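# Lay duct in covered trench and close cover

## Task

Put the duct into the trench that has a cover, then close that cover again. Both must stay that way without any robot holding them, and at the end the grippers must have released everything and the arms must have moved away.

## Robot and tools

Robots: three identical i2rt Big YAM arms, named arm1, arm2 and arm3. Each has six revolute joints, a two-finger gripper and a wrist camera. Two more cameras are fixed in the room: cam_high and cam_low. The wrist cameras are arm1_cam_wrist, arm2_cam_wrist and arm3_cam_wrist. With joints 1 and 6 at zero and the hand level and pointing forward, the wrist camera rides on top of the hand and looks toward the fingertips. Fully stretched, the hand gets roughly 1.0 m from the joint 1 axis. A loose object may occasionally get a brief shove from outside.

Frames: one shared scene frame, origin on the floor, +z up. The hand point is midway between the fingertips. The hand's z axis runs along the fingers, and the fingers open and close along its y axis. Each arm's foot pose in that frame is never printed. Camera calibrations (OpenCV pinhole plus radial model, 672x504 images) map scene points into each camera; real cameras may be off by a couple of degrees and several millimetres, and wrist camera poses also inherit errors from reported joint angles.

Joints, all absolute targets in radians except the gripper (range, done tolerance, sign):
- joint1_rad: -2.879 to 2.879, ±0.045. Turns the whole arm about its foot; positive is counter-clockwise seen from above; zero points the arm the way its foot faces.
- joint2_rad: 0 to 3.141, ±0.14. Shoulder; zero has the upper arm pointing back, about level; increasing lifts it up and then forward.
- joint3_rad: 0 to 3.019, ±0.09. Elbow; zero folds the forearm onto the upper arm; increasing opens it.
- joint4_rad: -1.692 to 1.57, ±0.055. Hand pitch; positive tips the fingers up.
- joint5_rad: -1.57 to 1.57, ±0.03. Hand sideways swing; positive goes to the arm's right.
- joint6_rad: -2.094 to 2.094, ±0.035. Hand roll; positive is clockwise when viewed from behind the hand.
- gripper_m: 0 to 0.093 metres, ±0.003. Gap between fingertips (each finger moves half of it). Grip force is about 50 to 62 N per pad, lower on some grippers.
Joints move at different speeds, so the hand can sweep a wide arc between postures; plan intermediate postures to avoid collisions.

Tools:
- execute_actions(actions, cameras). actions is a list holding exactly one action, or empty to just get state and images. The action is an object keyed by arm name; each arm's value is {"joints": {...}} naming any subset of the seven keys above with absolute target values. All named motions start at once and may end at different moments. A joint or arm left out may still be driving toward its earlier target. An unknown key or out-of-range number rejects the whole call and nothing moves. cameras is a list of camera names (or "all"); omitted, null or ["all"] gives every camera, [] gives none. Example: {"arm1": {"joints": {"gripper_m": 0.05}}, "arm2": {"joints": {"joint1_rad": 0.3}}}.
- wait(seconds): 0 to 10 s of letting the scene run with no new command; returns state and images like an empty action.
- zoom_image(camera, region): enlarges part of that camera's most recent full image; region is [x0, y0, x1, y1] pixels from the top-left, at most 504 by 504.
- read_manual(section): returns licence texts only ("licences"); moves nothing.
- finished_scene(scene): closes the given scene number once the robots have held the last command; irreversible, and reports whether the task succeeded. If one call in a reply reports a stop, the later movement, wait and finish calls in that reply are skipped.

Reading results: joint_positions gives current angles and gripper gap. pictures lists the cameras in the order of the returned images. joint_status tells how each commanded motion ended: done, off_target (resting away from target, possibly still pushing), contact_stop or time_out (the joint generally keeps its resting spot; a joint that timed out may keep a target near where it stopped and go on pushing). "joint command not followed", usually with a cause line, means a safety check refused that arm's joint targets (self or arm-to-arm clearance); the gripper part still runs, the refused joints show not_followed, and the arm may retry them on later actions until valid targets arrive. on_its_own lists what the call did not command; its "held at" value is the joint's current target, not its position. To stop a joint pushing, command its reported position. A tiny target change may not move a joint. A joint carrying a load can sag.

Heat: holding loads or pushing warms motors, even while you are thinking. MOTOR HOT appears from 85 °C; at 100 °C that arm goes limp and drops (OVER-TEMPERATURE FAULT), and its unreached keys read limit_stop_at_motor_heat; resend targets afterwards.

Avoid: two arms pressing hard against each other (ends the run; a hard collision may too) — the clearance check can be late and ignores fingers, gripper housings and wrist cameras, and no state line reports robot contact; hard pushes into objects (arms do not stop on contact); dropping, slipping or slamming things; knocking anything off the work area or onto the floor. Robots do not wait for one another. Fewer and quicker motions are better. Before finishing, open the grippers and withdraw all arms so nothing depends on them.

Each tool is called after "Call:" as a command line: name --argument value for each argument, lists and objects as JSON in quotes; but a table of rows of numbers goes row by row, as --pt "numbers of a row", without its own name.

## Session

Call:
execute_actions --actions '[]'

Scene clock: 0.00 s.
arm1.joint_positions: joint1_rad=+0.460 joint2_rad=+0.459 joint3_rad=+1.341 joint4_rad=-1.510 joint5_rad=-0.220 joint6_rad=-0.476 gripper_m=+0.094
arm1.joint_status: not commanded
arm1.hand: x=-0.0992 y=-0.5002 z=+1.3497 quat_wxyz=(-0.254, +0.856, -0.232, -0.385) (m; scene frame)
arm2.joint_positions: joint1_rad=+0.261 joint2_rad=+0.549 joint3_rad=+1.425 joint4_rad=-1.434 joint5_rad=+0.138 joint6_rad=-0.060 gripper_m=+0.094
arm2.joint_status: not commanded
arm2.hand: x=-0.5502 y=-0.2569 z=+1.3915 quat_wxyz=(-0.349, +0.693, -0.537, -0.331) (m; scene frame)
arm3.joint_positions: joint1_rad=+0.507 joint2_rad=+0.645 joint3_rad=+1.440 joint4_rad=-1.474 joint5_rad=+0.176 joint6_rad=+0.360 gripper_m=+0.094
arm3.joint_status: not commanded
arm3.hand: x=+0.4466 y=-0.2529 z=+1.3356 quat_wxyz=(-0.224, +0.652, -0.614, -0.383) (m; scene frame)
pictures: arm1_cam_wrist, arm2_cam_wrist, arm3_cam_wrist, cam_high, cam_low
camera_calibration (this result's frames):
arm1_cam_wrist: T_world_to_cam=[[0.583473, 0.77223, 0.251436, 0.109], [0.806669, -0.515221, -0.289538, 0.216933], [-0.0940451, 0.371763, -0.923552, 1.54474], [0, 0, 0, 1]] pos_world=[-0.0933159, -0.546683, 1.46205]
arm2_cam_wrist: T_world_to_cam=[[0.977465, 0.173003, 0.120961, 0.411027], [0.205419, -0.911535, -0.356239, 0.378977], [0.0486301, 0.373059, -0.926532, 1.53472], [0, 0, 0, 1]] pos_world=[-0.554247, -0.298199, 1.50726]
arm3_cam_wrist: T_world_to_cam=[[0.971999, 0.147821, -0.182665, -0.153774], [0.0926476, -0.955458, -0.280207, 0.096911], [-0.215949, 0.255438, -0.9424, 1.54105], [0, 0, 0, 1]] pos_world=[0.473279, -0.278318, 1.45136]
Images, in order (width x height): arm1_cam_wrist 672x504, arm2_cam_wrist 672x504, arm3_cam_wrist 672x504, cam_high 672x504, cam_low 672x504.

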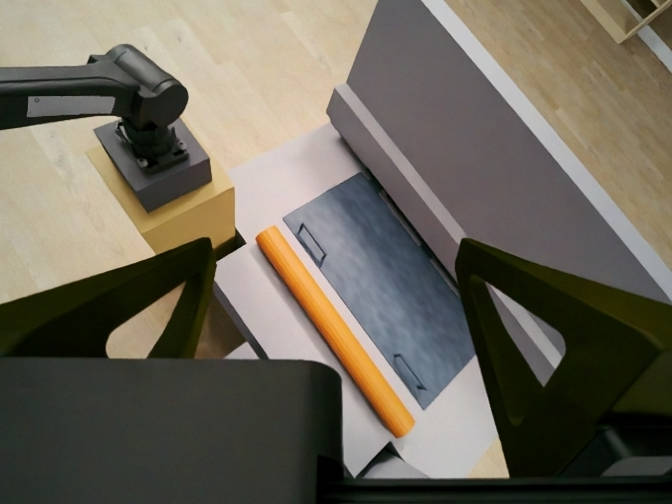

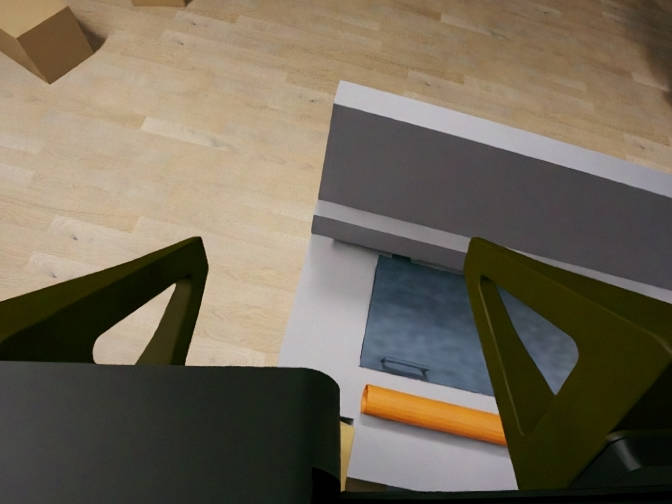

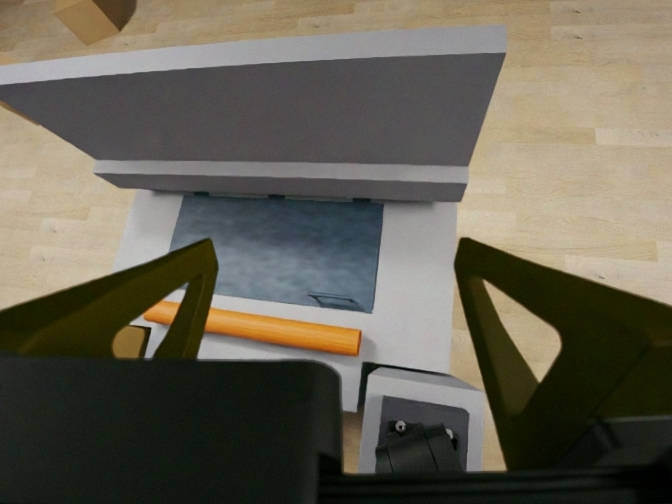

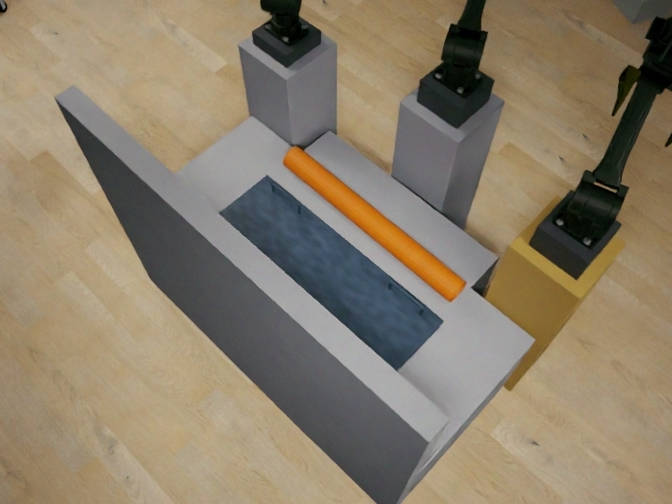

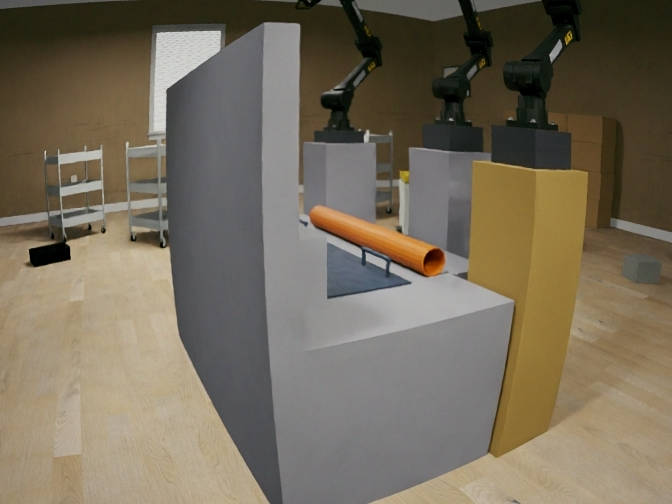

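Call:
execute_actions --actions '[{"arm1":{"joints":{"joint1_rad":0.04,"joint2_rad":2.3,"joint3_rad":0.79,"joint4_rad":-0.06,"joint5_rad":0,"joint6_rad":-1.53}},"arm2":{"joints":{"joint1_rad":-0.768,"joint2_rad":2.42,"joint3_rad":0.95,"joint4_rad":-0.1,"joint5_rad":0,"joint6_rad":0.8,"gripper_m":0.05}},"arm3":{"joints":{"joint1_rad":0.758,"joint2_rad":2.33,"joint3_rad":0.91,"joint4_rad":-0.15,"joint5_rad":0,"joint6_rad":-0.82,"gripper_m":0.05}}}]' --cameras '["arm1_cam_wrist","arm2_cam_wrist","arm3_cam_wrist"]'

Scene clock: 12.53 s.
arm1.joint_positions: joint1_rad=+0.045 joint2_rad=+2.306 joint3_rad=+0.788 joint4_rad=-0.077 joint5_rad=-0.002 joint6_rad=-1.522 gripper_m=+0.094
arm1.joint_status: all done
arm1.hand: x=-0.0130 y=-0.2798 z=+0.5763 quat_wxyz=(+0.012, +1.000, -0.005, +0.000) (m; scene frame)
arm2.joint_positions: joint1_rad=-0.773 joint2_rad=+2.415 joint3_rad=+0.949 joint4_rad=-0.108 joint5_rad=-0.001 joint6_rad=+0.792 gripper_m=+0.050
arm2.joint_status: all done
arm2.hand: x=-0.2472 y=-0.1743 z=+0.5482 quat_wxyz=(-0.003, +0.006, -1.000, +0.008) (m; scene frame)
arm3.joint_positions: joint1_rad=+0.754 joint2_rad=+2.323 joint3_rad=+0.910 joint4_rad=-0.164 joint5_rad=+0.002 joint6_rad=-0.812 gripper_m=+0.050
arm3.joint_status: all done
arm3.hand: x=+0.2528 y=-0.1625 z=+0.5437 quat_wxyz=(-0.005, +1.000, -0.003, -0.002) (m; scene frame)
pictures: arm1_cam_wrist, arm2_cam_wrist, arm3_cam_wrist
camera_calibration (this result's frames):
arm1_cam_wrist: T_world_to_cam=[[0.00618478, 0.999244, -0.0383839, 0.306028], [0.810023, 0.0175017, 0.586138, -0.318567], [0.586366, -0.034717, -0.809302, 0.585845], [0, 0, 0, 1]] pos_world=[-0.0873657, -0.279882, 0.672597]
arm2_cam_wrist: T_world_to_cam=[[0.000551403, -0.999846, 0.0175202, -0.186724], [-0.809407, 0.00984246, 0.587166, -0.515901], [-0.587248, -0.0145047, -0.809277, 0.418785], [0, 0, 0, 1]] pos_world=[-0.17154, -0.175543, 0.645104]
arm3_cam_wrist: T_world_to_cam=[[0.0073232, 0.999965, 0.00414533, 0.157403], [0.815867, -0.00837179, 0.578179, -0.516266], [0.578193, -0.000852079, -0.8159, 0.418609], [0, 0, 0, 1]] pos_world=[0.178015, -0.161363, 0.639384]
Images, in order (width x height): arm1_cam_wrist 672x504, arm2_cam_wrist 672x504, arm3_cam_wrist 672x504.

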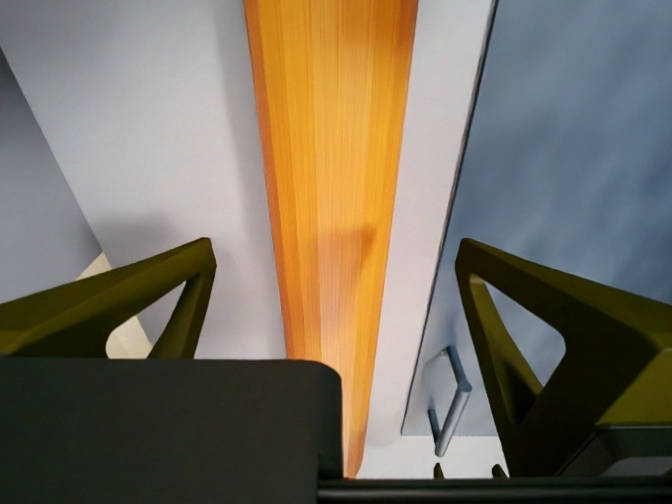

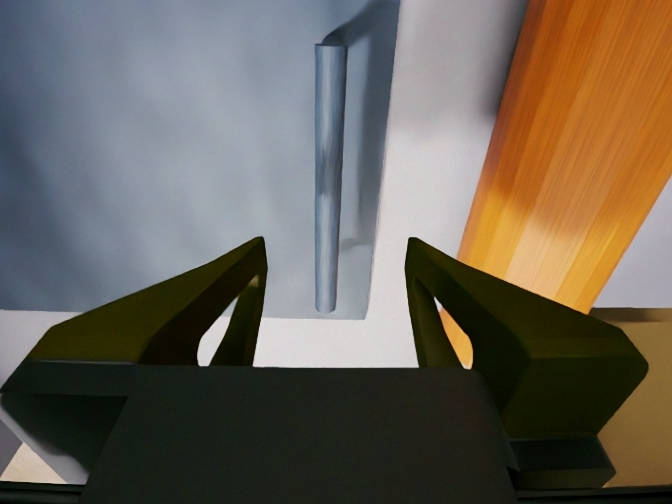

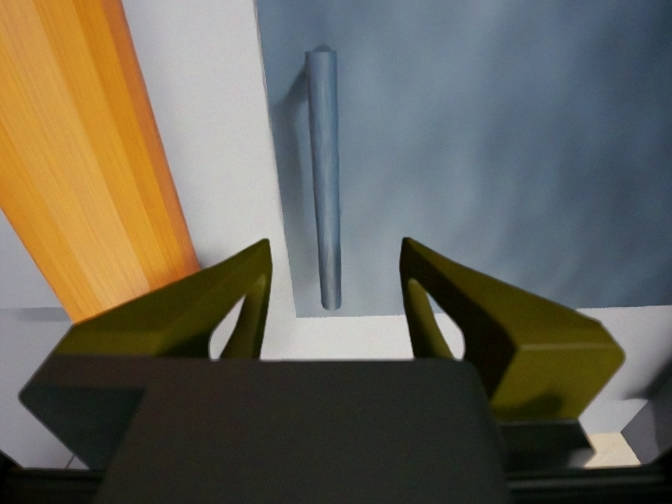

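Call:
execute_actions --actions '[{"arm1":{"joints":{"joint2_rad":2.47,"joint3_rad":0.84,"joint4_rad":0.05}},"arm2":{"joints":{"joint2_rad":2.53,"joint3_rad":0.99,"joint4_rad":-0.04}},"arm3":{"joints":{"joint2_rad":2.43,"joint3_rad":0.94,"joint4_rad":-0.09}}}]' --cameras '[]'

Call:
execute_actions --actions '[{"arm1":{"joints":{"joint2_rad":2.63,"joint3_rad":0.93,"joint4_rad":0.13}},"arm2":{"joints":{"joint2_rad":2.635,"joint3_rad":1.05,"joint4_rad":0.01}},"arm3":{"joints":{"joint2_rad":2.525,"joint3_rad":0.99,"joint4_rad":-0.04}}}]' --cameras '["arm1_cam_wrist","arm2_cam_wrist","arm3_cam_wrist"]'

Call:
execute_actions --actions '[{"arm1":{"joints":{"gripper_m":0.03}},"arm2":{"joints":{"gripper_m":0}},"arm3":{"joints":{"gripper_m":0}}}]' --cameras '["cam_high"]'

Scene clock: 23.70 s.
arm1.joint_positions: joint1_rad=+0.045 joint2_rad=+2.481 joint3_rad=+0.837 joint4_rad=+0.034 joint5_rad=-0.002 joint6_rad=-1.523 gripper_m=+0.094
arm1.joint_status: all done
arm1.hand: x=-0.0124 y=-0.2957 z=+0.5201 quat_wxyz=(+0.020, +1.000, -0.005, +0.000) (m; scene frame)
arm2.joint_positions: joint1_rad=-0.773 joint2_rad=+2.518 joint3_rad=+0.991 joint4_rad=-0.045 joint5_rad=-0.001 joint6_rad=+0.792 gripper_m=+0.050
arm2.joint_status: all done
arm2.hand: x=-0.2495 y=-0.1775 z=+0.5114 quat_wxyz=(-0.003, +0.006, -1.000, +0.007) (m; scene frame)
arm3.joint_positions: joint1_rad=+0.754 joint2_rad=+2.420 joint3_rad=+0.936 joint4_rad=-0.101 joint5_rad=+0.002 joint6_rad=-0.813 gripper_m=+0.050
arm3.joint_status: all done
arm3.hand: x=+0.2577 y=-0.1676 z=+0.5094 quat_wxyz=(-0.002, +1.000, -0.003, +0.001) (m; scene frame)
pictures: none
No camera images: the call's "cameras" was empty. Leave "cameras" out to get every camera's image.

Scene clock: 24.60 s.
arm1.joint_positions: joint1_rad=+0.045 joint2_rad=+2.630 joint3_rad=+0.934 joint4_rad=+0.120 joint5_rad=-0.002 joint6_rad=-1.524 gripper_m=+0.094
arm1.joint_status: all done
arm1.hand: x=-0.0128 y=-0.2842 z=+0.4695 quat_wxyz=(+0.003, +1.000, -0.004, -0.001) (m; scene frame)
arm2.joint_positions: joint1_rad=-0.773 joint2_rad=+2.621 joint3_rad=+1.052 joint4_rad=+0.005 joint5_rad=-0.001 joint6_rad=+0.792 gripper_m=+0.050
arm2.joint_status: all done
arm2.hand: x=-0.2486 y=-0.1774 z=+0.4745 quat_wxyz=(-0.006, +0.006, -1.000, +0.004) (m; scene frame)
arm3.joint_positions: joint1_rad=+0.754 joint2_rad=+2.511 joint3_rad=+0.989 joint4_rad=-0.051 joint5_rad=+0.002 joint6_rad=-0.813 gripper_m=+0.050
arm3.joint_status: all done
arm3.hand: x=+0.2537 y=-0.1632 z=+0.4778 quat_wxyz=(-0.007, +1.000, -0.003, -0.003) (m; scene frame)
pictures: arm1_cam_wrist, arm2_cam_wrist, arm3_cam_wrist
camera_calibration (this result's frames):
arm1_cam_wrist: T_world_to_cam=[[0.00464336, 0.999802, -0.0193349, 0.297487], [0.810447, 0.007564, 0.585763, -0.258686], [0.585794, -0.0183899, -0.810251, 0.504314], [0, 0, 0, 1]] pos_world=[-0.087154, -0.286198, 0.565902]
arm2_cam_wrist: T_world_to_cam=[[0.000228759, -0.999946, 0.0103826, -0.185224], [-0.813431, 0.00585308, 0.581632, -0.472779], [-0.581661, -0.00857857, -0.813386, 0.362667], [0, 0, 0, 1]] pos_world=[-0.173582, -0.179335, 0.571894]
arm3_cam_wrist: T_world_to_cam=[[0.00656827, 0.999946, 0.00802168, 0.156684], [0.817974, -0.00998703, 0.575168, -0.47826], [0.575217, 0.00278367, -0.817996, 0.366708], [0, 0, 0, 1]] pos_world=[0.179238, -0.162472, 0.573789]
Images, in order (width x height): arm1_cam_wrist 672x504, arm2_cam_wrist 672x504, arm3_cam_wrist 672x504.

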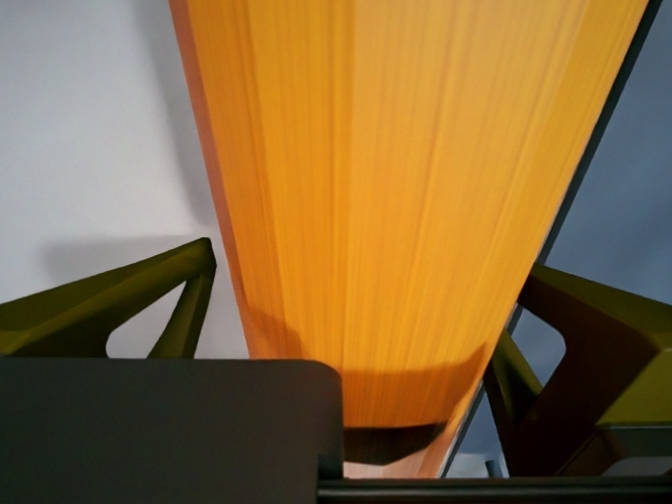

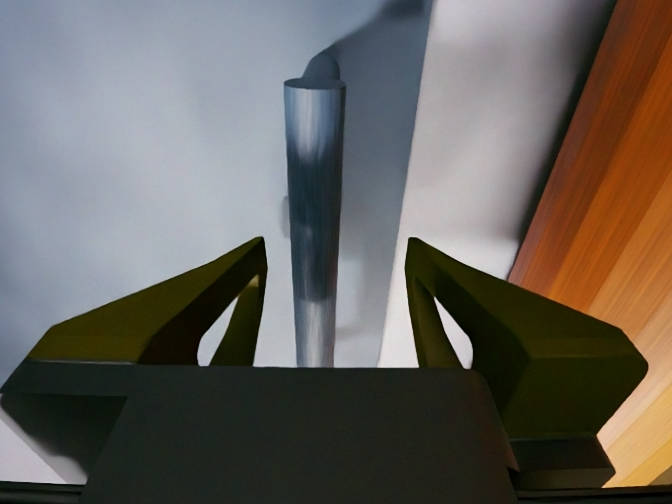

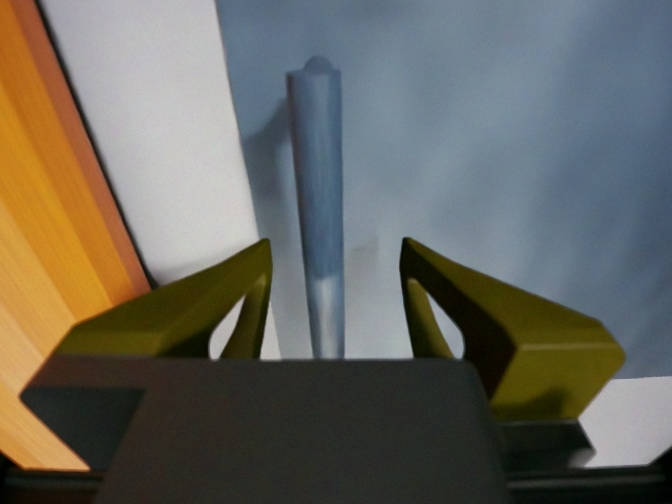

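Scene clock: 25.23 s.
arm1.joint_positions: joint1_rad=+0.045 joint2_rad=+2.629 joint3_rad=+0.938 joint4_rad=+0.126 joint5_rad=-0.002 joint6_rad=-1.524 gripper_m=+0.073
arm1.joint_status: gripper_m off_target (ended at +0.073, target +0.030)
arm1.hand: x=-0.0130 y=-0.2799 z=+0.4696 quat_wxyz=(-0.002, +1.000, -0.004, -0.001) (m; scene frame)
arm2.joint_positions: joint1_rad=-0.770 joint2_rad=+2.621 joint3_rad=+1.057 joint4_rad=+0.013 joint5_rad=-0.010 joint6_rad=+0.816 gripper_m=+0.009
arm2.joint_status: gripper_m off_target (ended at +0.009, target +0.000)
arm2.hand: x=-0.2475 y=-0.1717 z=+0.4745 quat_wxyz=(-0.007, -0.004, -1.000, -0.003) (m; scene frame)
arm3.joint_positions: joint1_rad=+0.756 joint2_rad=+2.511 joint3_rad=+0.986 joint4_rad=-0.050 joint5_rad=-0.004 joint6_rad=-0.826 gripper_m=+0.009
arm3.joint_status: gripper_m off_target (ended at +0.009, target +0.000)
arm3.hand: x=+0.2538 y=-0.1660 z=+0.4776 quat_wxyz=(-0.004, +1.000, +0.005, -0.004) (m; scene frame)
pictures: cam_high
Images, in order (width x height): cam_high 672x504.

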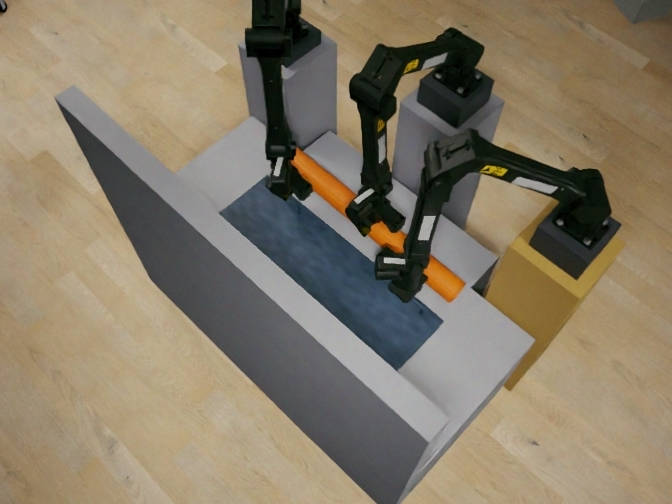

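Call:
execute_actions --actions '[{"arm1":{"joints":{"joint2_rad":2.52,"joint3_rad":0.75,"joint4_rad":0.36}},"arm2":{"joints":{"joint1_rad":-0.675,"joint2_rad":2.193,"joint3_rad":0.962,"joint4_rad":-0.34,"joint6_rad":0.896}},"arm3":{"joints":{"joint1_rad":0.668,"joint2_rad":2.1,"joint3_rad":0.988,"joint4_rad":-0.46,"joint6_rad":-0.903}}}]' --cameras '[]'

Call:
execute_actions --actions '[{"arm2":{"joints":{"joint1_rad":-0.575,"joint2_rad":2.102,"joint3_rad":1.25,"joint4_rad":-0.76,"joint6_rad":1.02}},"arm3":{"joints":{"joint1_rad":0.57,"joint2_rad":2.057,"joint3_rad":1.29,"joint4_rad":-0.87,"joint6_rad":-1.025}}}]' --cameras '[]'

Call:
execute_actions --actions '[{"arm1":{"joints":{"joint2_rad":2.56,"joint3_rad":1.043,"joint4_rad":0.33}}}]' --cameras '[]'

Call:
execute_actions --actions '[{"arm1":{"joints":{"joint2_rad":2.65,"joint3_rad":1.135,"joint4_rad":0.5}}}]' --cameras '["cam_low","cam_high"]'

Scene clock: 41.60 s.
arm1.joint_positions: joint1_rad=+0.045 joint2_rad=+2.550 joint3_rad=+0.754 joint4_rad=+0.338 joint5_rad=-0.002 joint6_rad=-1.524 gripper_m=+0.073
arm1.joint_status: all done
arm1.hand: x=-0.0121 y=-0.3043 z=+0.5063 quat_wxyz=(-0.056, +0.998, -0.004, -0.003) (m; scene frame)
arm2.joint_positions: joint1_rad=-0.683 joint2_rad=+2.242 joint3_rad=+0.986 joint4_rad=-0.308 joint5_rad=+0.015 joint6_rad=+0.906 gripper_m=+0.009
arm2.joint_status: all done
arm2.hand: x=-0.2459 y=-0.1193 z=+0.6177 quat_wxyz=(-0.012, -0.006, -1.000, +0.009) (m; scene frame)
arm3.joint_positions: joint1_rad=+0.673 joint2_rad=+2.146 joint3_rad=+0.980 joint4_rad=-0.437 joint5_rad=-0.013 joint6_rad=-0.910 gripper_m=+0.009
arm3.joint_status: all done
arm3.hand: x=+0.2508 y=-0.1141 z=+0.6215 quat_wxyz=(+0.010, +1.000, +0.005, +0.000) (m; scene frame)
pictures: none
No camera images: the call's "cameras" was empty. Leave "cameras" out to get every camera's image.

Scene clock: 42.63 s.
arm1.joint_positions: joint1_rad=+0.045 joint2_rad=+2.550 joint3_rad=+0.754 joint4_rad=+0.338 joint5_rad=-0.002 joint6_rad=-1.524 gripper_m=+0.073
arm1.joint_status: not commanded
arm1.hand: x=-0.0121 y=-0.3043 z=+0.5063 quat_wxyz=(-0.056, +0.998, -0.004, -0.003) (m; scene frame)
arm2.joint_positions: joint1_rad=-0.609 joint2_rad=+2.180 joint3_rad=+1.199 joint4_rad=-0.725 joint5_rad=+0.032 joint6_rad=+0.993 gripper_m=+0.009
arm2.joint_status: all done
arm2.hand: x=-0.2451 y=-0.0656 z=+0.6823 quat_wxyz=(+0.020, -0.012, -0.997, +0.072) (m; scene frame)
arm3.joint_positions: joint1_rad=+0.598 joint2_rad=+2.115 joint3_rad=+1.219 joint4_rad=-0.852 joint5_rad=-0.026 joint6_rad=-1.001 gripper_m=+0.009
arm3.joint_status: all done
arm3.hand: x=+0.2506 y=-0.0610 z=+0.6869 quat_wxyz=(+0.074, +0.997, +0.012, +0.033) (m; scene frame)
pictures: none
No camera images: the call's "cameras" was empty. Leave "cameras" out to get every camera's image.

Scene clock: 43.77 s.
arm1.joint_positions: joint1_rad=+0.045 joint2_rad=+2.597 joint3_rad=+1.040 joint4_rad=+0.333 joint5_rad=-0.002 joint6_rad=-1.524 gripper_m=+0.073
arm1.joint_status: all done
arm1.hand: x=-0.0180 y=-0.1508 z=+0.4930 quat_wxyz=(-0.172, +0.985, -0.004, -0.008) (m; scene frame)
arm2.joint_positions: joint1_rad=-0.608 joint2_rad=+2.178 joint3_rad=+1.203 joint4_rad=-0.729 joint5_rad=+0.028 joint6_rad=+0.993 gripper_m=+0.009
arm2.joint_status: not commanded
arm2.hand: x=-0.2452 y=-0.0632 z=+0.6842 quat_wxyz=(+0.021, -0.012, -0.997, +0.070) (m; scene frame)
arm3.joint_positions: joint1_rad=+0.597 joint2_rad=+2.113 joint3_rad=+1.224 joint4_rad=-0.858 joint5_rad=-0.022 joint6_rad=-1.001 gripper_m=+0.009
arm3.joint_status: not commanded
arm3.hand: x=+0.2507 y=-0.0588 z=+0.6888 quat_wxyz=(+0.073, +0.997, +0.012, +0.035) (m; scene frame)
pictures: none
No camera images: the call's "cameras" was empty. Leave "cameras" out to get every camera's image.

Scene clock: 44.67 s.
arm1.joint_positions: joint1_rad=+0.045 joint2_rad=+2.691 joint3_rad=+1.120 joint4_rad=+0.460 joint5_rad=-0.002 joint6_rad=-1.524 gripper_m=+0.073
arm1.joint_status: all done
arm1.hand: x=-0.0192 y=-0.1191 z=+0.4695 quat_wxyz=(-0.227, +0.974, -0.004, -0.011) (m; scene frame)
arm2.joint_positions: joint1_rad=-0.608 joint2_rad=+2.178 joint3_rad=+1.203 joint4_rad=-0.729 joint5_rad=+0.028 joint6_rad=+0.993 gripper_m=+0.009
arm2.joint_status: not commanded
arm2.hand: x=-0.2452 y=-0.0632 z=+0.6842 quat_wxyz=(+0.021, -0.012, -0.997, +0.070) (m; scene frame)
arm3.joint_positions: joint1_rad=+0.597 joint2_rad=+2.113 joint3_rad=+1.224 joint4_rad=-0.858 joint5_rad=-0.022 joint6_rad=-1.001 gripper_m=+0.009
arm3.joint_status: not commanded
arm3.hand: x=+0.2507 y=-0.0588 z=+0.6888 quat_wxyz=(+0.073, +0.997, +0.012, +0.035) (m; scene frame)
pictures: cam_high, cam_low
Images, in order (width x height): cam_high 672x504, cam_low 672x504.

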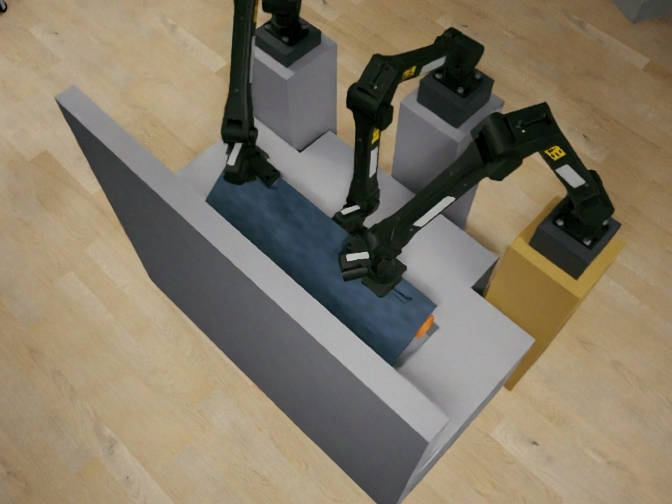

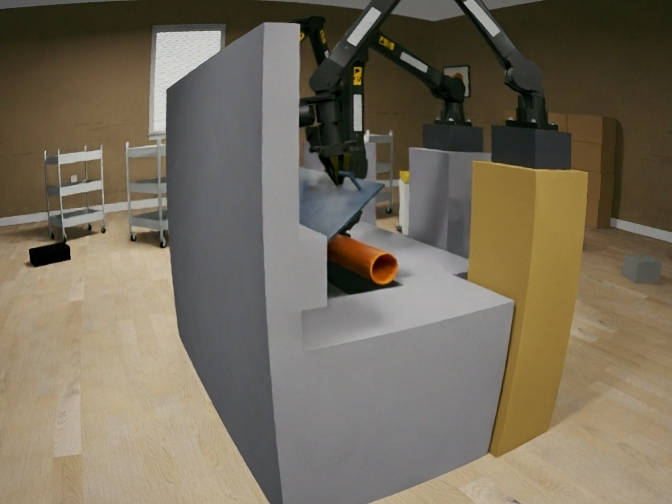

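Call:
execute_actions --actions '[{"arm1":{"joints":{"joint1_rad":0.02,"joint2_rad":2.83,"joint3_rad":1.27,"joint4_rad":0.51,"joint6_rad":-1.55}},"arm2":{"joints":{"joint1_rad":-0.55,"joint3_rad":1.29,"joint6_rad":1.04}},"arm3":{"joints":{"joint1_rad":0.545,"joint3_rad":1.33,"joint6_rad":-1.045}}}]' --cameras '["cam_low","cam_high"]'

Call:
execute_actions --actions '[{"arm1":{"joints":{"joint2_rad":2.95,"joint3_rad":1.39,"joint4_rad":0.5}}}]' --cameras '["cam_low"]'

Scene clock: 54.00 s.
arm1.joint_positions: joint1_rad=+0.030 joint2_rad=+2.829 joint3_rad=+1.281 joint4_rad=+0.489 joint5_rad=+0.000 joint6_rad=-1.545 gripper_m=+0.073
arm1.joint_status: all done
arm1.hand: x=-0.0120 y=-0.0879 z=+0.4237 quat_wxyz=(-0.253, +0.967, -0.001, -0.006) (m; scene frame)
arm2.joint_positions: joint1_rad=-0.601 joint2_rad=+2.178 joint3_rad=+1.219 joint4_rad=-0.751 joint5_rad=+0.033 joint6_rad=+1.002 gripper_m=+0.009
arm2.joint_status: joint1_rad time_out (moved +0.007 of +0.058); joint6_rad time_out (moved +0.009 of +0.047); the others done
arm2.on_its_own: joint1_rad reads -0.601 and still pushes toward -0.550 since a time_out; joint6_rad reads +1.002 and still pushes toward +1.040 since a time_out
arm2.hand: x=-0.2450 y=-0.0589 z=+0.6878 quat_wxyz=(+0.020, -0.013, -0.997, +0.074) (m; scene frame)
arm3.joint_positions: joint1_rad=+0.590 joint2_rad=+2.113 joint3_rad=+1.239 joint4_rad=-0.874 joint5_rad=-0.027 joint6_rad=-1.011 gripper_m=+0.009
arm3.joint_status: joint1_rad time_out (moved -0.007 of -0.052); joint3_rad time_out (moved +0.015 of +0.106); the others done
arm3.on_its_own: joint1_rad reads +0.590 and still pushes toward +0.545 since a time_out; joint3_rad reads +1.239 and still pushes toward +1.330 since a time_out
arm3.hand: x=+0.2505 y=-0.0540 z=+0.6927 quat_wxyz=(+0.075, +0.997, +0.013, +0.032) (m; scene frame)
pictures: cam_high, cam_low
Images, in order (width x height): cam_high 672x504, cam_low 672x504.

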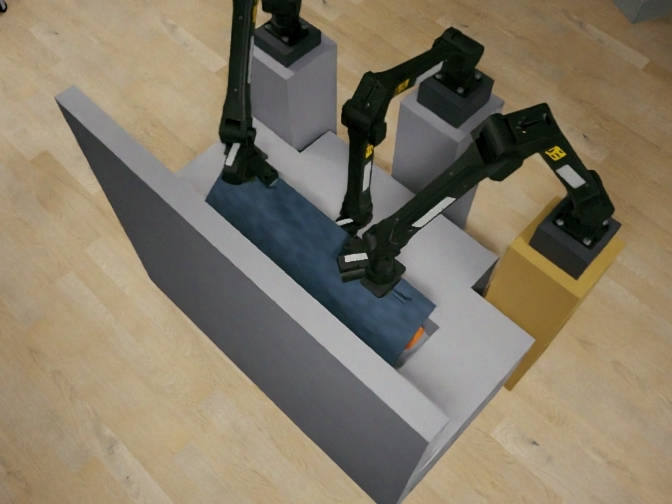

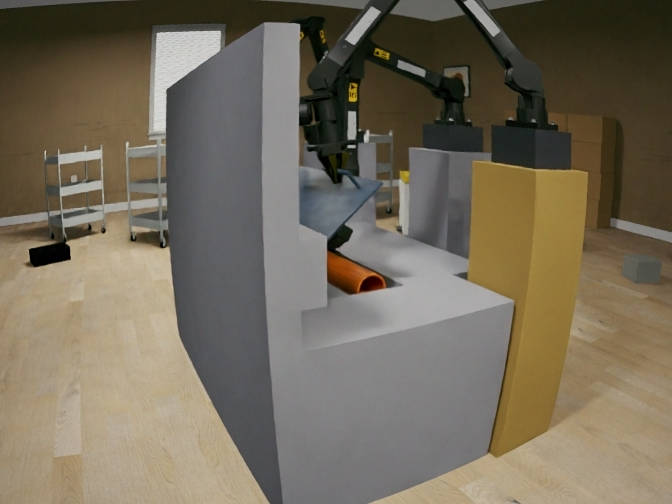

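not run: a stop came earlier in this reply.

Call:
execute_actions --actions '[{"arm1":{"joints":{"joint2_rad":2.95,"joint3_rad":1.39,"joint4_rad":0.5}}}]' --cameras '["cam_low"]'

Call:
execute_actions --actions '[{"arm1":{"joints":{"gripper_m":0.093}}}]' --cameras '[]'

Call:
execute_actions --actions '[{"arm1":{"joints":{"joint2_rad":2.68,"joint3_rad":1.09,"joint4_rad":0.48}}}]' --cameras '[]'

Call:
execute_actions --actions '[{"arm1":{"joints":{"joint2_rad":2.4,"joint3_rad":0.6,"joint4_rad":0.3}}}]' --cameras '["cam_low","arm1_cam_wrist"]'

Call:
execute_actions --actions '[{"arm1":{"joints":{"joint2_rad":1.2,"joint3_rad":0.6,"joint4_rad":-0.5}},"arm2":{"joints":{"joint1_rad":-0.675,"joint2_rad":2.193,"joint3_rad":0.962,"joint4_rad":-0.34,"joint6_rad":0.896}},"arm3":{"joints":{"joint1_rad":0.668,"joint2_rad":2.1,"joint3_rad":0.988,"joint4_rad":-0.46,"joint6_rad":-0.903}}}]' --cameras '[]'

Call:
execute_actions --actions '[{"arm2":{"joints":{"joint1_rad":-0.75,"joint2_rad":2.45,"joint3_rad":0.99,"joint4_rad":-0.12,"joint6_rad":0.83}},"arm3":{"joints":{"joint1_rad":0.74,"joint2_rad":2.35,"joint3_rad":0.96,"joint4_rad":-0.19,"joint6_rad":-0.84}}}]' --cameras '[]'

Call:
execute_actions --actions '[{"arm2":{"joints":{"joint1_rad":-0.768,"joint2_rad":2.61,"joint3_rad":1.06,"joint4_rad":0,"joint6_rad":0.818}},"arm3":{"joints":{"joint1_rad":0.758,"joint2_rad":2.5,"joint3_rad":0.99,"joint4_rad":-0.06,"joint6_rad":-0.824}}}]' --cameras '[]'

Call:
execute_actions --actions '[{"arm2":{"joints":{"gripper_m":0.05}},"arm3":{"joints":{"gripper_m":0.05}}}]' --cameras '[]'

Call:
execute_actions --actions '[{"arm2":{"joints":{"joint1_rad":-0.4,"joint2_rad":1.6,"joint3_rad":0.8,"joint4_rad":-0.7}},"arm3":{"joints":{"joint1_rad":0.4,"joint2_rad":1.6,"joint3_rad":0.8,"joint4_rad":-0.7}}}]' --cameras '["cam_low","cam_high"]'

Scene clock: 74.27 s.
arm1.joint_positions: joint1_rad=+0.030 joint2_rad=+2.954 joint3_rad=+1.407 joint4_rad=+0.492 joint5_rad=+0.000 joint6_rad=-1.548 gripper_m=+0.073
arm1.joint_status: all done
arm1.hand: x=-0.0120 y=-0.0836 z=+0.3761 quat_wxyz=(-0.255, +0.967, +0.000, -0.006) (m; scene frame)
arm2.joint_positions: joint1_rad=-0.601 joint2_rad=+2.178 joint3_rad=+1.219 joint4_rad=-0.751 joint5_rad=+0.033 joint6_rad=+1.002 gripper_m=+0.009
arm2.joint_status: not commanded
arm2.on_its_own: joint1_rad reads -0.601 and still pushes toward -0.550 since a time_out; joint6_rad reads +1.002 and still pushes toward +1.040 since a time_out
arm2.hand: x=-0.2450 y=-0.0589 z=+0.6878 quat_wxyz=(+0.020, -0.013, -0.997, +0.074) (m; scene frame)
arm3.joint_positions: joint1_rad=+0.590 joint2_rad=+2.113 joint3_rad=+1.239 joint4_rad=-0.874 joint5_rad=-0.027 joint6_rad=-1.011 gripper_m=+0.009
arm3.joint_status: not commanded
arm3.on_its_own: joint1_rad reads +0.590 and still pushes toward +0.545 since a time_out; joint3_rad reads +1.239 and still pushes toward +1.330 since a time_out
arm3.hand: x=+0.2505 y=-0.0540 z=+0.6927 quat_wxyz=(+0.075, +0.997, +0.013, +0.032) (m; scene frame)
pictures: cam_low
Images, in order (width x height): cam_low 672x504.

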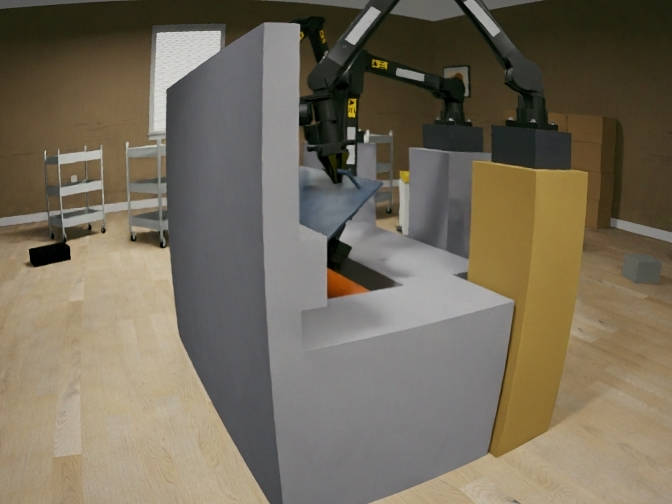

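Scene clock: 75.33 s.
arm1.joint_positions: joint1_rad=+0.030 joint2_rad=+2.945 joint3_rad=+1.406 joint4_rad=+0.497 joint5_rad=+0.000 joint6_rad=-1.548 gripper_m=+0.093
arm1.joint_status: all done
arm1.hand: x=-0.0121 y=-0.0776 z=+0.3813 quat_wxyz=(-0.261, +0.965, +0.000, -0.006) (m; scene frame)
arm2.joint_positions: joint1_rad=-0.601 joint2_rad=+2.178 joint3_rad=+1.219 joint4_rad=-0.751 joint5_rad=+0.033 joint6_rad=+1.002 gripper_m=+0.009
arm2.joint_status: not commanded
arm2.on_its_own: joint1_rad reads -0.601 and still pushes toward -0.550 since a time_out; joint6_rad reads +1.002 and still pushes toward +1.040 since a time_out
arm2.hand: x=-0.2450 y=-0.0589 z=+0.6878 quat_wxyz=(+0.020, -0.013, -0.997, +0.074) (m; scene frame)
arm3.joint_positions: joint1_rad=+0.590 joint2_rad=+2.113 joint3_rad=+1.239 joint4_rad=-0.874 joint5_rad=-0.027 joint6_rad=-1.011 gripper_m=+0.009
arm3.joint_status: not commanded
arm3.on_its_own: joint1_rad reads +0.590 and still pushes toward +0.545 since a time_out; joint3_rad reads +1.239 and still pushes toward +1.330 since a time_out
arm3.hand: x=+0.2505 y=-0.0540 z=+0.6927 quat_wxyz=(+0.075, +0.997, +0.013, +0.032) (m; scene frame)
pictures: none
No camera images: the call's "cameras" was empty. Leave "cameras" out to get every camera's image.

Scene clock: 76.37 s.
arm1.joint_positions: joint1_rad=+0.030 joint2_rad=+2.675 joint3_rad=+1.091 joint4_rad=+0.495 joint5_rad=+0.000 joint6_rad=-1.548 gripper_m=+0.093
arm1.joint_status: all done
arm1.hand: x=-0.0111 y=-0.1208 z=+0.4779 quat_wxyz=(-0.238, +0.971, +0.000, -0.006) (m; scene frame)
arm2.joint_positions: joint1_rad=-0.601 joint2_rad=+2.178 joint3_rad=+1.219 joint4_rad=-0.751 joint5_rad=+0.033 joint6_rad=+1.002 gripper_m=+0.009
arm2.joint_status: not commanded
arm2.on_its_own: joint1_rad reads -0.601 and still pushes toward -0.550 since a time_out; joint6_rad reads +1.002 and still pushes toward +1.040 since a time_out
arm2.hand: x=-0.2450 y=-0.0589 z=+0.6878 quat_wxyz=(+0.020, -0.013, -0.997, +0.074) (m; scene frame)
arm3.joint_positions: joint1_rad=+0.590 joint2_rad=+2.113 joint3_rad=+1.239 joint4_rad=-0.874 joint5_rad=-0.027 joint6_rad=-1.011 gripper_m=+0.009
arm3.joint_status: not commanded
arm3.on_its_own: joint1_rad reads +0.590 and still pushes toward +0.545 since a time_out; joint3_rad reads +1.239 and still pushes toward +1.330 since a time_out
arm3.hand: x=+0.2505 y=-0.0540 z=+0.6927 quat_wxyz=(+0.075, +0.997, +0.013, +0.032) (m; scene frame)
pictures: none
No camera images: the call's "cameras" was empty. Leave "cameras" out to get every camera's image.

Scene clock: 77.63 s.
arm1.joint_positions: joint1_rad=+0.030 joint2_rad=+2.400 joint3_rad=+0.596 joint4_rad=+0.310 joint5_rad=+0.000 joint6_rad=-1.548 gripper_m=+0.093
arm1.joint_status: all done
arm1.hand: x=-0.0060 y=-0.3425 z=+0.5571 quat_wxyz=(-0.038, +0.999, +0.000, -0.001) (m; scene frame)
arm2.joint_positions: joint1_rad=-0.601 joint2_rad=+2.178 joint3_rad=+1.219 joint4_rad=-0.751 joint5_rad=+0.033 joint6_rad=+1.002 gripper_m=+0.009
arm2.joint_status: not commanded
arm2.on_its_own: joint1_rad reads -0.601 and still pushes toward -0.550 since a time_out; joint6_rad reads +1.002 and still pushes toward +1.040 since a time_out
arm2.hand: x=-0.2450 y=-0.0589 z=+0.6878 quat_wxyz=(+0.020, -0.013, -0.997, +0.074) (m; scene frame)
arm3.joint_positions: joint1_rad=+0.590 joint2_rad=+2.113 joint3_rad=+1.239 joint4_rad=-0.874 joint5_rad=-0.027 joint6_rad=-1.011 gripper_m=+0.009
arm3.joint_status: not commanded
arm3.on_its_own: joint1_rad reads +0.590 and still pushes toward +0.545 since a time_out; joint3_rad reads +1.239 and still pushes toward +1.330 since a time_out
arm3.hand: x=+0.2505 y=-0.0540 z=+0.6927 quat_wxyz=(+0.075, +0.997, +0.013, +0.032) (m; scene frame)
pictures: arm1_cam_wrist, cam_low
camera_calibration (this result's frames):
arm1_cam_wrist: T_world_to_cam=[[-0.00443253, 0.998, 0.063065, 0.310856], [0.810851, -0.0333217, 0.584304, -0.32827], [0.585236, 0.0537263, -0.809081, 0.594277], [0, 0, 0, 1]] pos_world=[-0.080237, -0.353101, 0.653023]
Images, in order (width x height): arm1_cam_wrist 672x504, cam_low 672x504.

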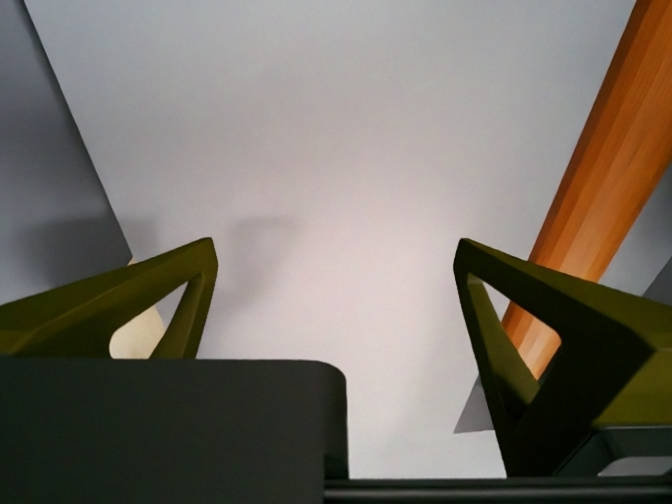

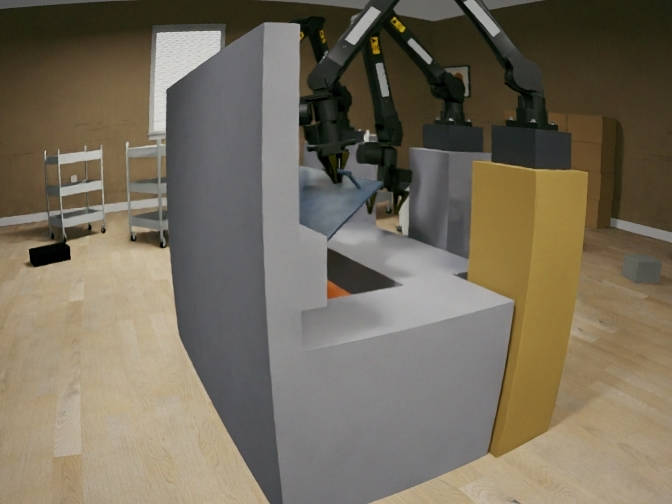

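Scene clock: 79.30 s.
arm1.joint_positions: joint1_rad=+0.030 joint2_rad=+1.198 joint3_rad=+0.596 joint4_rad=-0.484 joint5_rad=+0.000 joint6_rad=-1.548 gripper_m=+0.093
arm1.joint_status: all done
arm1.hand: x=-0.0082 y=-0.2434 z=+0.9116 quat_wxyz=(-0.240, +0.971, +0.000, -0.006) (m; scene frame)
arm2.joint_positions: joint1_rad=-0.685 joint2_rad=+2.234 joint3_rad=+0.990 joint4_rad=-0.322 joint5_rad=+0.001 joint6_rad=+0.907 gripper_m=+0.009
arm2.joint_status: all done
arm2.hand: x=-0.2463 y=-0.1170 z=+0.6211 quat_wxyz=(-0.006, -0.007, -1.000, +0.005) (m; scene frame)
arm3.joint_positions: joint1_rad=+0.675 joint2_rad=+2.144 joint3_rad=+0.994 joint4_rad=-0.468 joint5_rad=+0.001 joint6_rad=-0.911 gripper_m=+0.009
arm3.joint_status: all done
arm3.hand: x=+0.2512 y=-0.1122 z=+0.6245 quat_wxyz=(+0.011, +1.000, +0.007, +0.010) (m; scene frame)
pictures: none
No camera images: the call's "cameras" was empty. Leave "cameras" out to get every camera's image.

Scene clock: 80.33 s.
arm1.joint_positions: joint1_rad=+0.030 joint2_rad=+1.198 joint3_rad=+0.596 joint4_rad=-0.484 joint5_rad=+0.000 joint6_rad=-1.548 gripper_m=+0.093
arm1.joint_status: not commanded
arm1.hand: x=-0.0082 y=-0.2434 z=+0.9116 quat_wxyz=(-0.240, +0.971, +0.000, -0.006) (m; scene frame)
arm2.joint_positions: joint1_rad=-0.751 joint2_rad=+2.482 joint3_rad=+1.006 joint4_rad=-0.101 joint5_rad=-0.004 joint6_rad=+0.842 gripper_m=+0.009
arm2.joint_status: all done
arm2.hand: x=-0.2482 y=-0.1621 z=+0.5252 quat_wxyz=(-0.001, -0.008, -1.000, +0.008) (m; scene frame)
arm3.joint_positions: joint1_rad=+0.744 joint2_rad=+2.376 joint3_rad=+0.960 joint4_rad=-0.190 joint5_rad=+0.002 joint6_rad=-0.845 gripper_m=+0.009
arm3.joint_status: all done
arm3.hand: x=+0.2527 y=-0.1567 z=+0.5272 quat_wxyz=(+0.005, +1.000, +0.008, +0.008) (m; scene frame)
pictures: none
No camera images: the call's "cameras" was empty. Leave "cameras" out to get every camera's image.

Scene clock: 81.13 s.
arm1.joint_positions: joint1_rad=+0.030 joint2_rad=+1.198 joint3_rad=+0.596 joint4_rad=-0.484 joint5_rad=+0.000 joint6_rad=-1.548 gripper_m=+0.093
arm1.joint_status: not commanded
arm1.hand: x=-0.0082 y=-0.2434 z=+0.9116 quat_wxyz=(-0.240, +0.971, +0.000, -0.006) (m; scene frame)
arm2.joint_positions: joint1_rad=-0.765 joint2_rad=+2.615 joint3_rad=+1.057 joint4_rad=-0.002 joint5_rad=-0.003 joint6_rad=+0.828 gripper_m=+0.009
arm2.joint_status: all done
arm2.hand: x=-0.2478 y=-0.1714 z=+0.4768 quat_wxyz=(-0.007, -0.009, -1.000, +0.002) (m; scene frame)
arm3.joint_positions: joint1_rad=+0.761 joint2_rad=+2.508 joint3_rad=+0.989 joint4_rad=-0.067 joint5_rad=+0.000 joint6_rad=-0.828 gripper_m=+0.009
arm3.joint_status: all done
arm3.hand: x=+0.2532 y=-0.1670 z=+0.4789 quat_wxyz=(-0.002, +1.000, +0.008, +0.000) (m; scene frame)
pictures: none
No camera images: the call's "cameras" was empty. Leave "cameras" out to get every camera's image.

Scene clock: 81.73 s.
arm1.joint_positions: joint1_rad=+0.030 joint2_rad=+1.198 joint3_rad=+0.596 joint4_rad=-0.484 joint5_rad=+0.000 joint6_rad=-1.548 gripper_m=+0.093
arm1.joint_status: not commanded
arm1.hand: x=-0.0082 y=-0.2434 z=+0.9116 quat_wxyz=(-0.240, +0.971, +0.000, -0.006) (m; scene frame)
arm2.joint_positions: joint1_rad=-0.765 joint2_rad=+2.615 joint3_rad=+1.057 joint4_rad=-0.002 joint5_rad=-0.003 joint6_rad=+0.826 gripper_m=+0.050
arm2.joint_status: all done
arm2.hand: x=-0.2478 y=-0.1714 z=+0.4768 quat_wxyz=(-0.007, -0.007, -1.000, +0.002) (m; scene frame)
arm3.joint_positions: joint1_rad=+0.761 joint2_rad=+2.508 joint3_rad=+0.989 joint4_rad=-0.067 joint5_rad=+0.000 joint6_rad=-0.828 gripper_m=+0.050
arm3.joint_status: all done
arm3.hand: x=+0.2532 y=-0.1670 z=+0.4789 quat_wxyz=(-0.002, +1.000, +0.008, +0.000) (m; scene frame)
pictures: none
No camera images: the call's "cameras" was empty. Leave "cameras" out to get every camera's image.

Scene clock: 83.30 s.
arm1.joint_positions: joint1_rad=+0.030 joint2_rad=+1.198 joint3_rad=+0.596 joint4_rad=-0.484 joint5_rad=+0.000 joint6_rad=-1.548 gripper_m=+0.093
arm1.joint_status: not commanded
arm1.hand: x=-0.0082 y=-0.2434 z=+0.9116 quat_wxyz=(-0.240, +0.971, +0.000, -0.006) (m; scene frame)
arm2.joint_positions: joint1_rad=-0.396 joint2_rad=+1.605 joint3_rad=+0.798 joint4_rad=-0.692 joint5_rad=-0.001 joint6_rad=+0.825 gripper_m=+0.050
arm2.joint_status: all done
arm2.hand: x=-0.3735 y=-0.0947 z=+0.8260 quat_wxyz=(-0.022, +0.177, -0.984, -0.023) (m; scene frame)
arm3.joint_positions: joint1_rad=+0.390 joint2_rad=+1.608 joint3_rad=+0.798 joint4_rad=-0.687 joint5_rad=+0.000 joint6_rad=-0.828 gripper_m=+0.050
arm3.joint_status: all done
arm3.hand: x=+0.3742 y=-0.0932 z=+0.7908 quat_wxyz=(-0.037, +0.983, -0.176, -0.026) (m; scene frame)
pictures: cam_high, cam_low
Images, in order (width x height): cam_high 672x504, cam_low 672x504.

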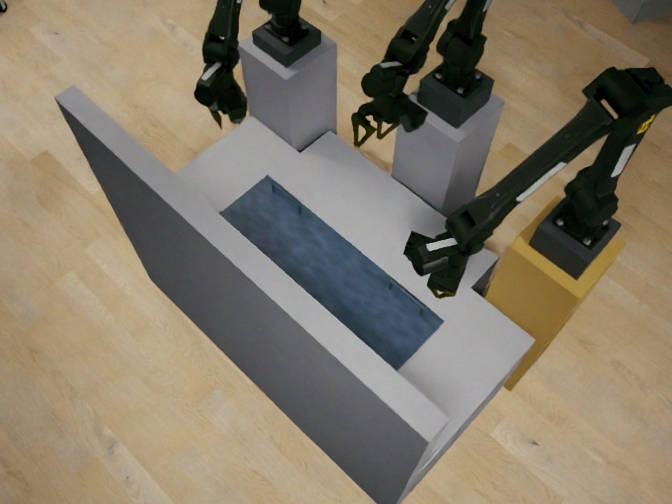

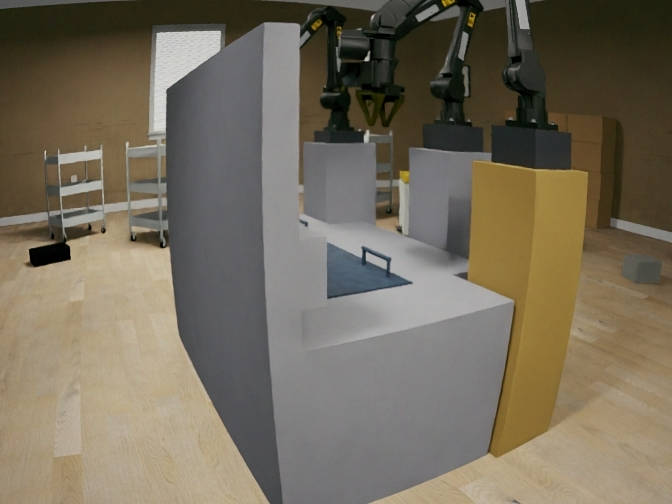

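Call:
finished_scene --scene 2

The scene is finished: the task was done.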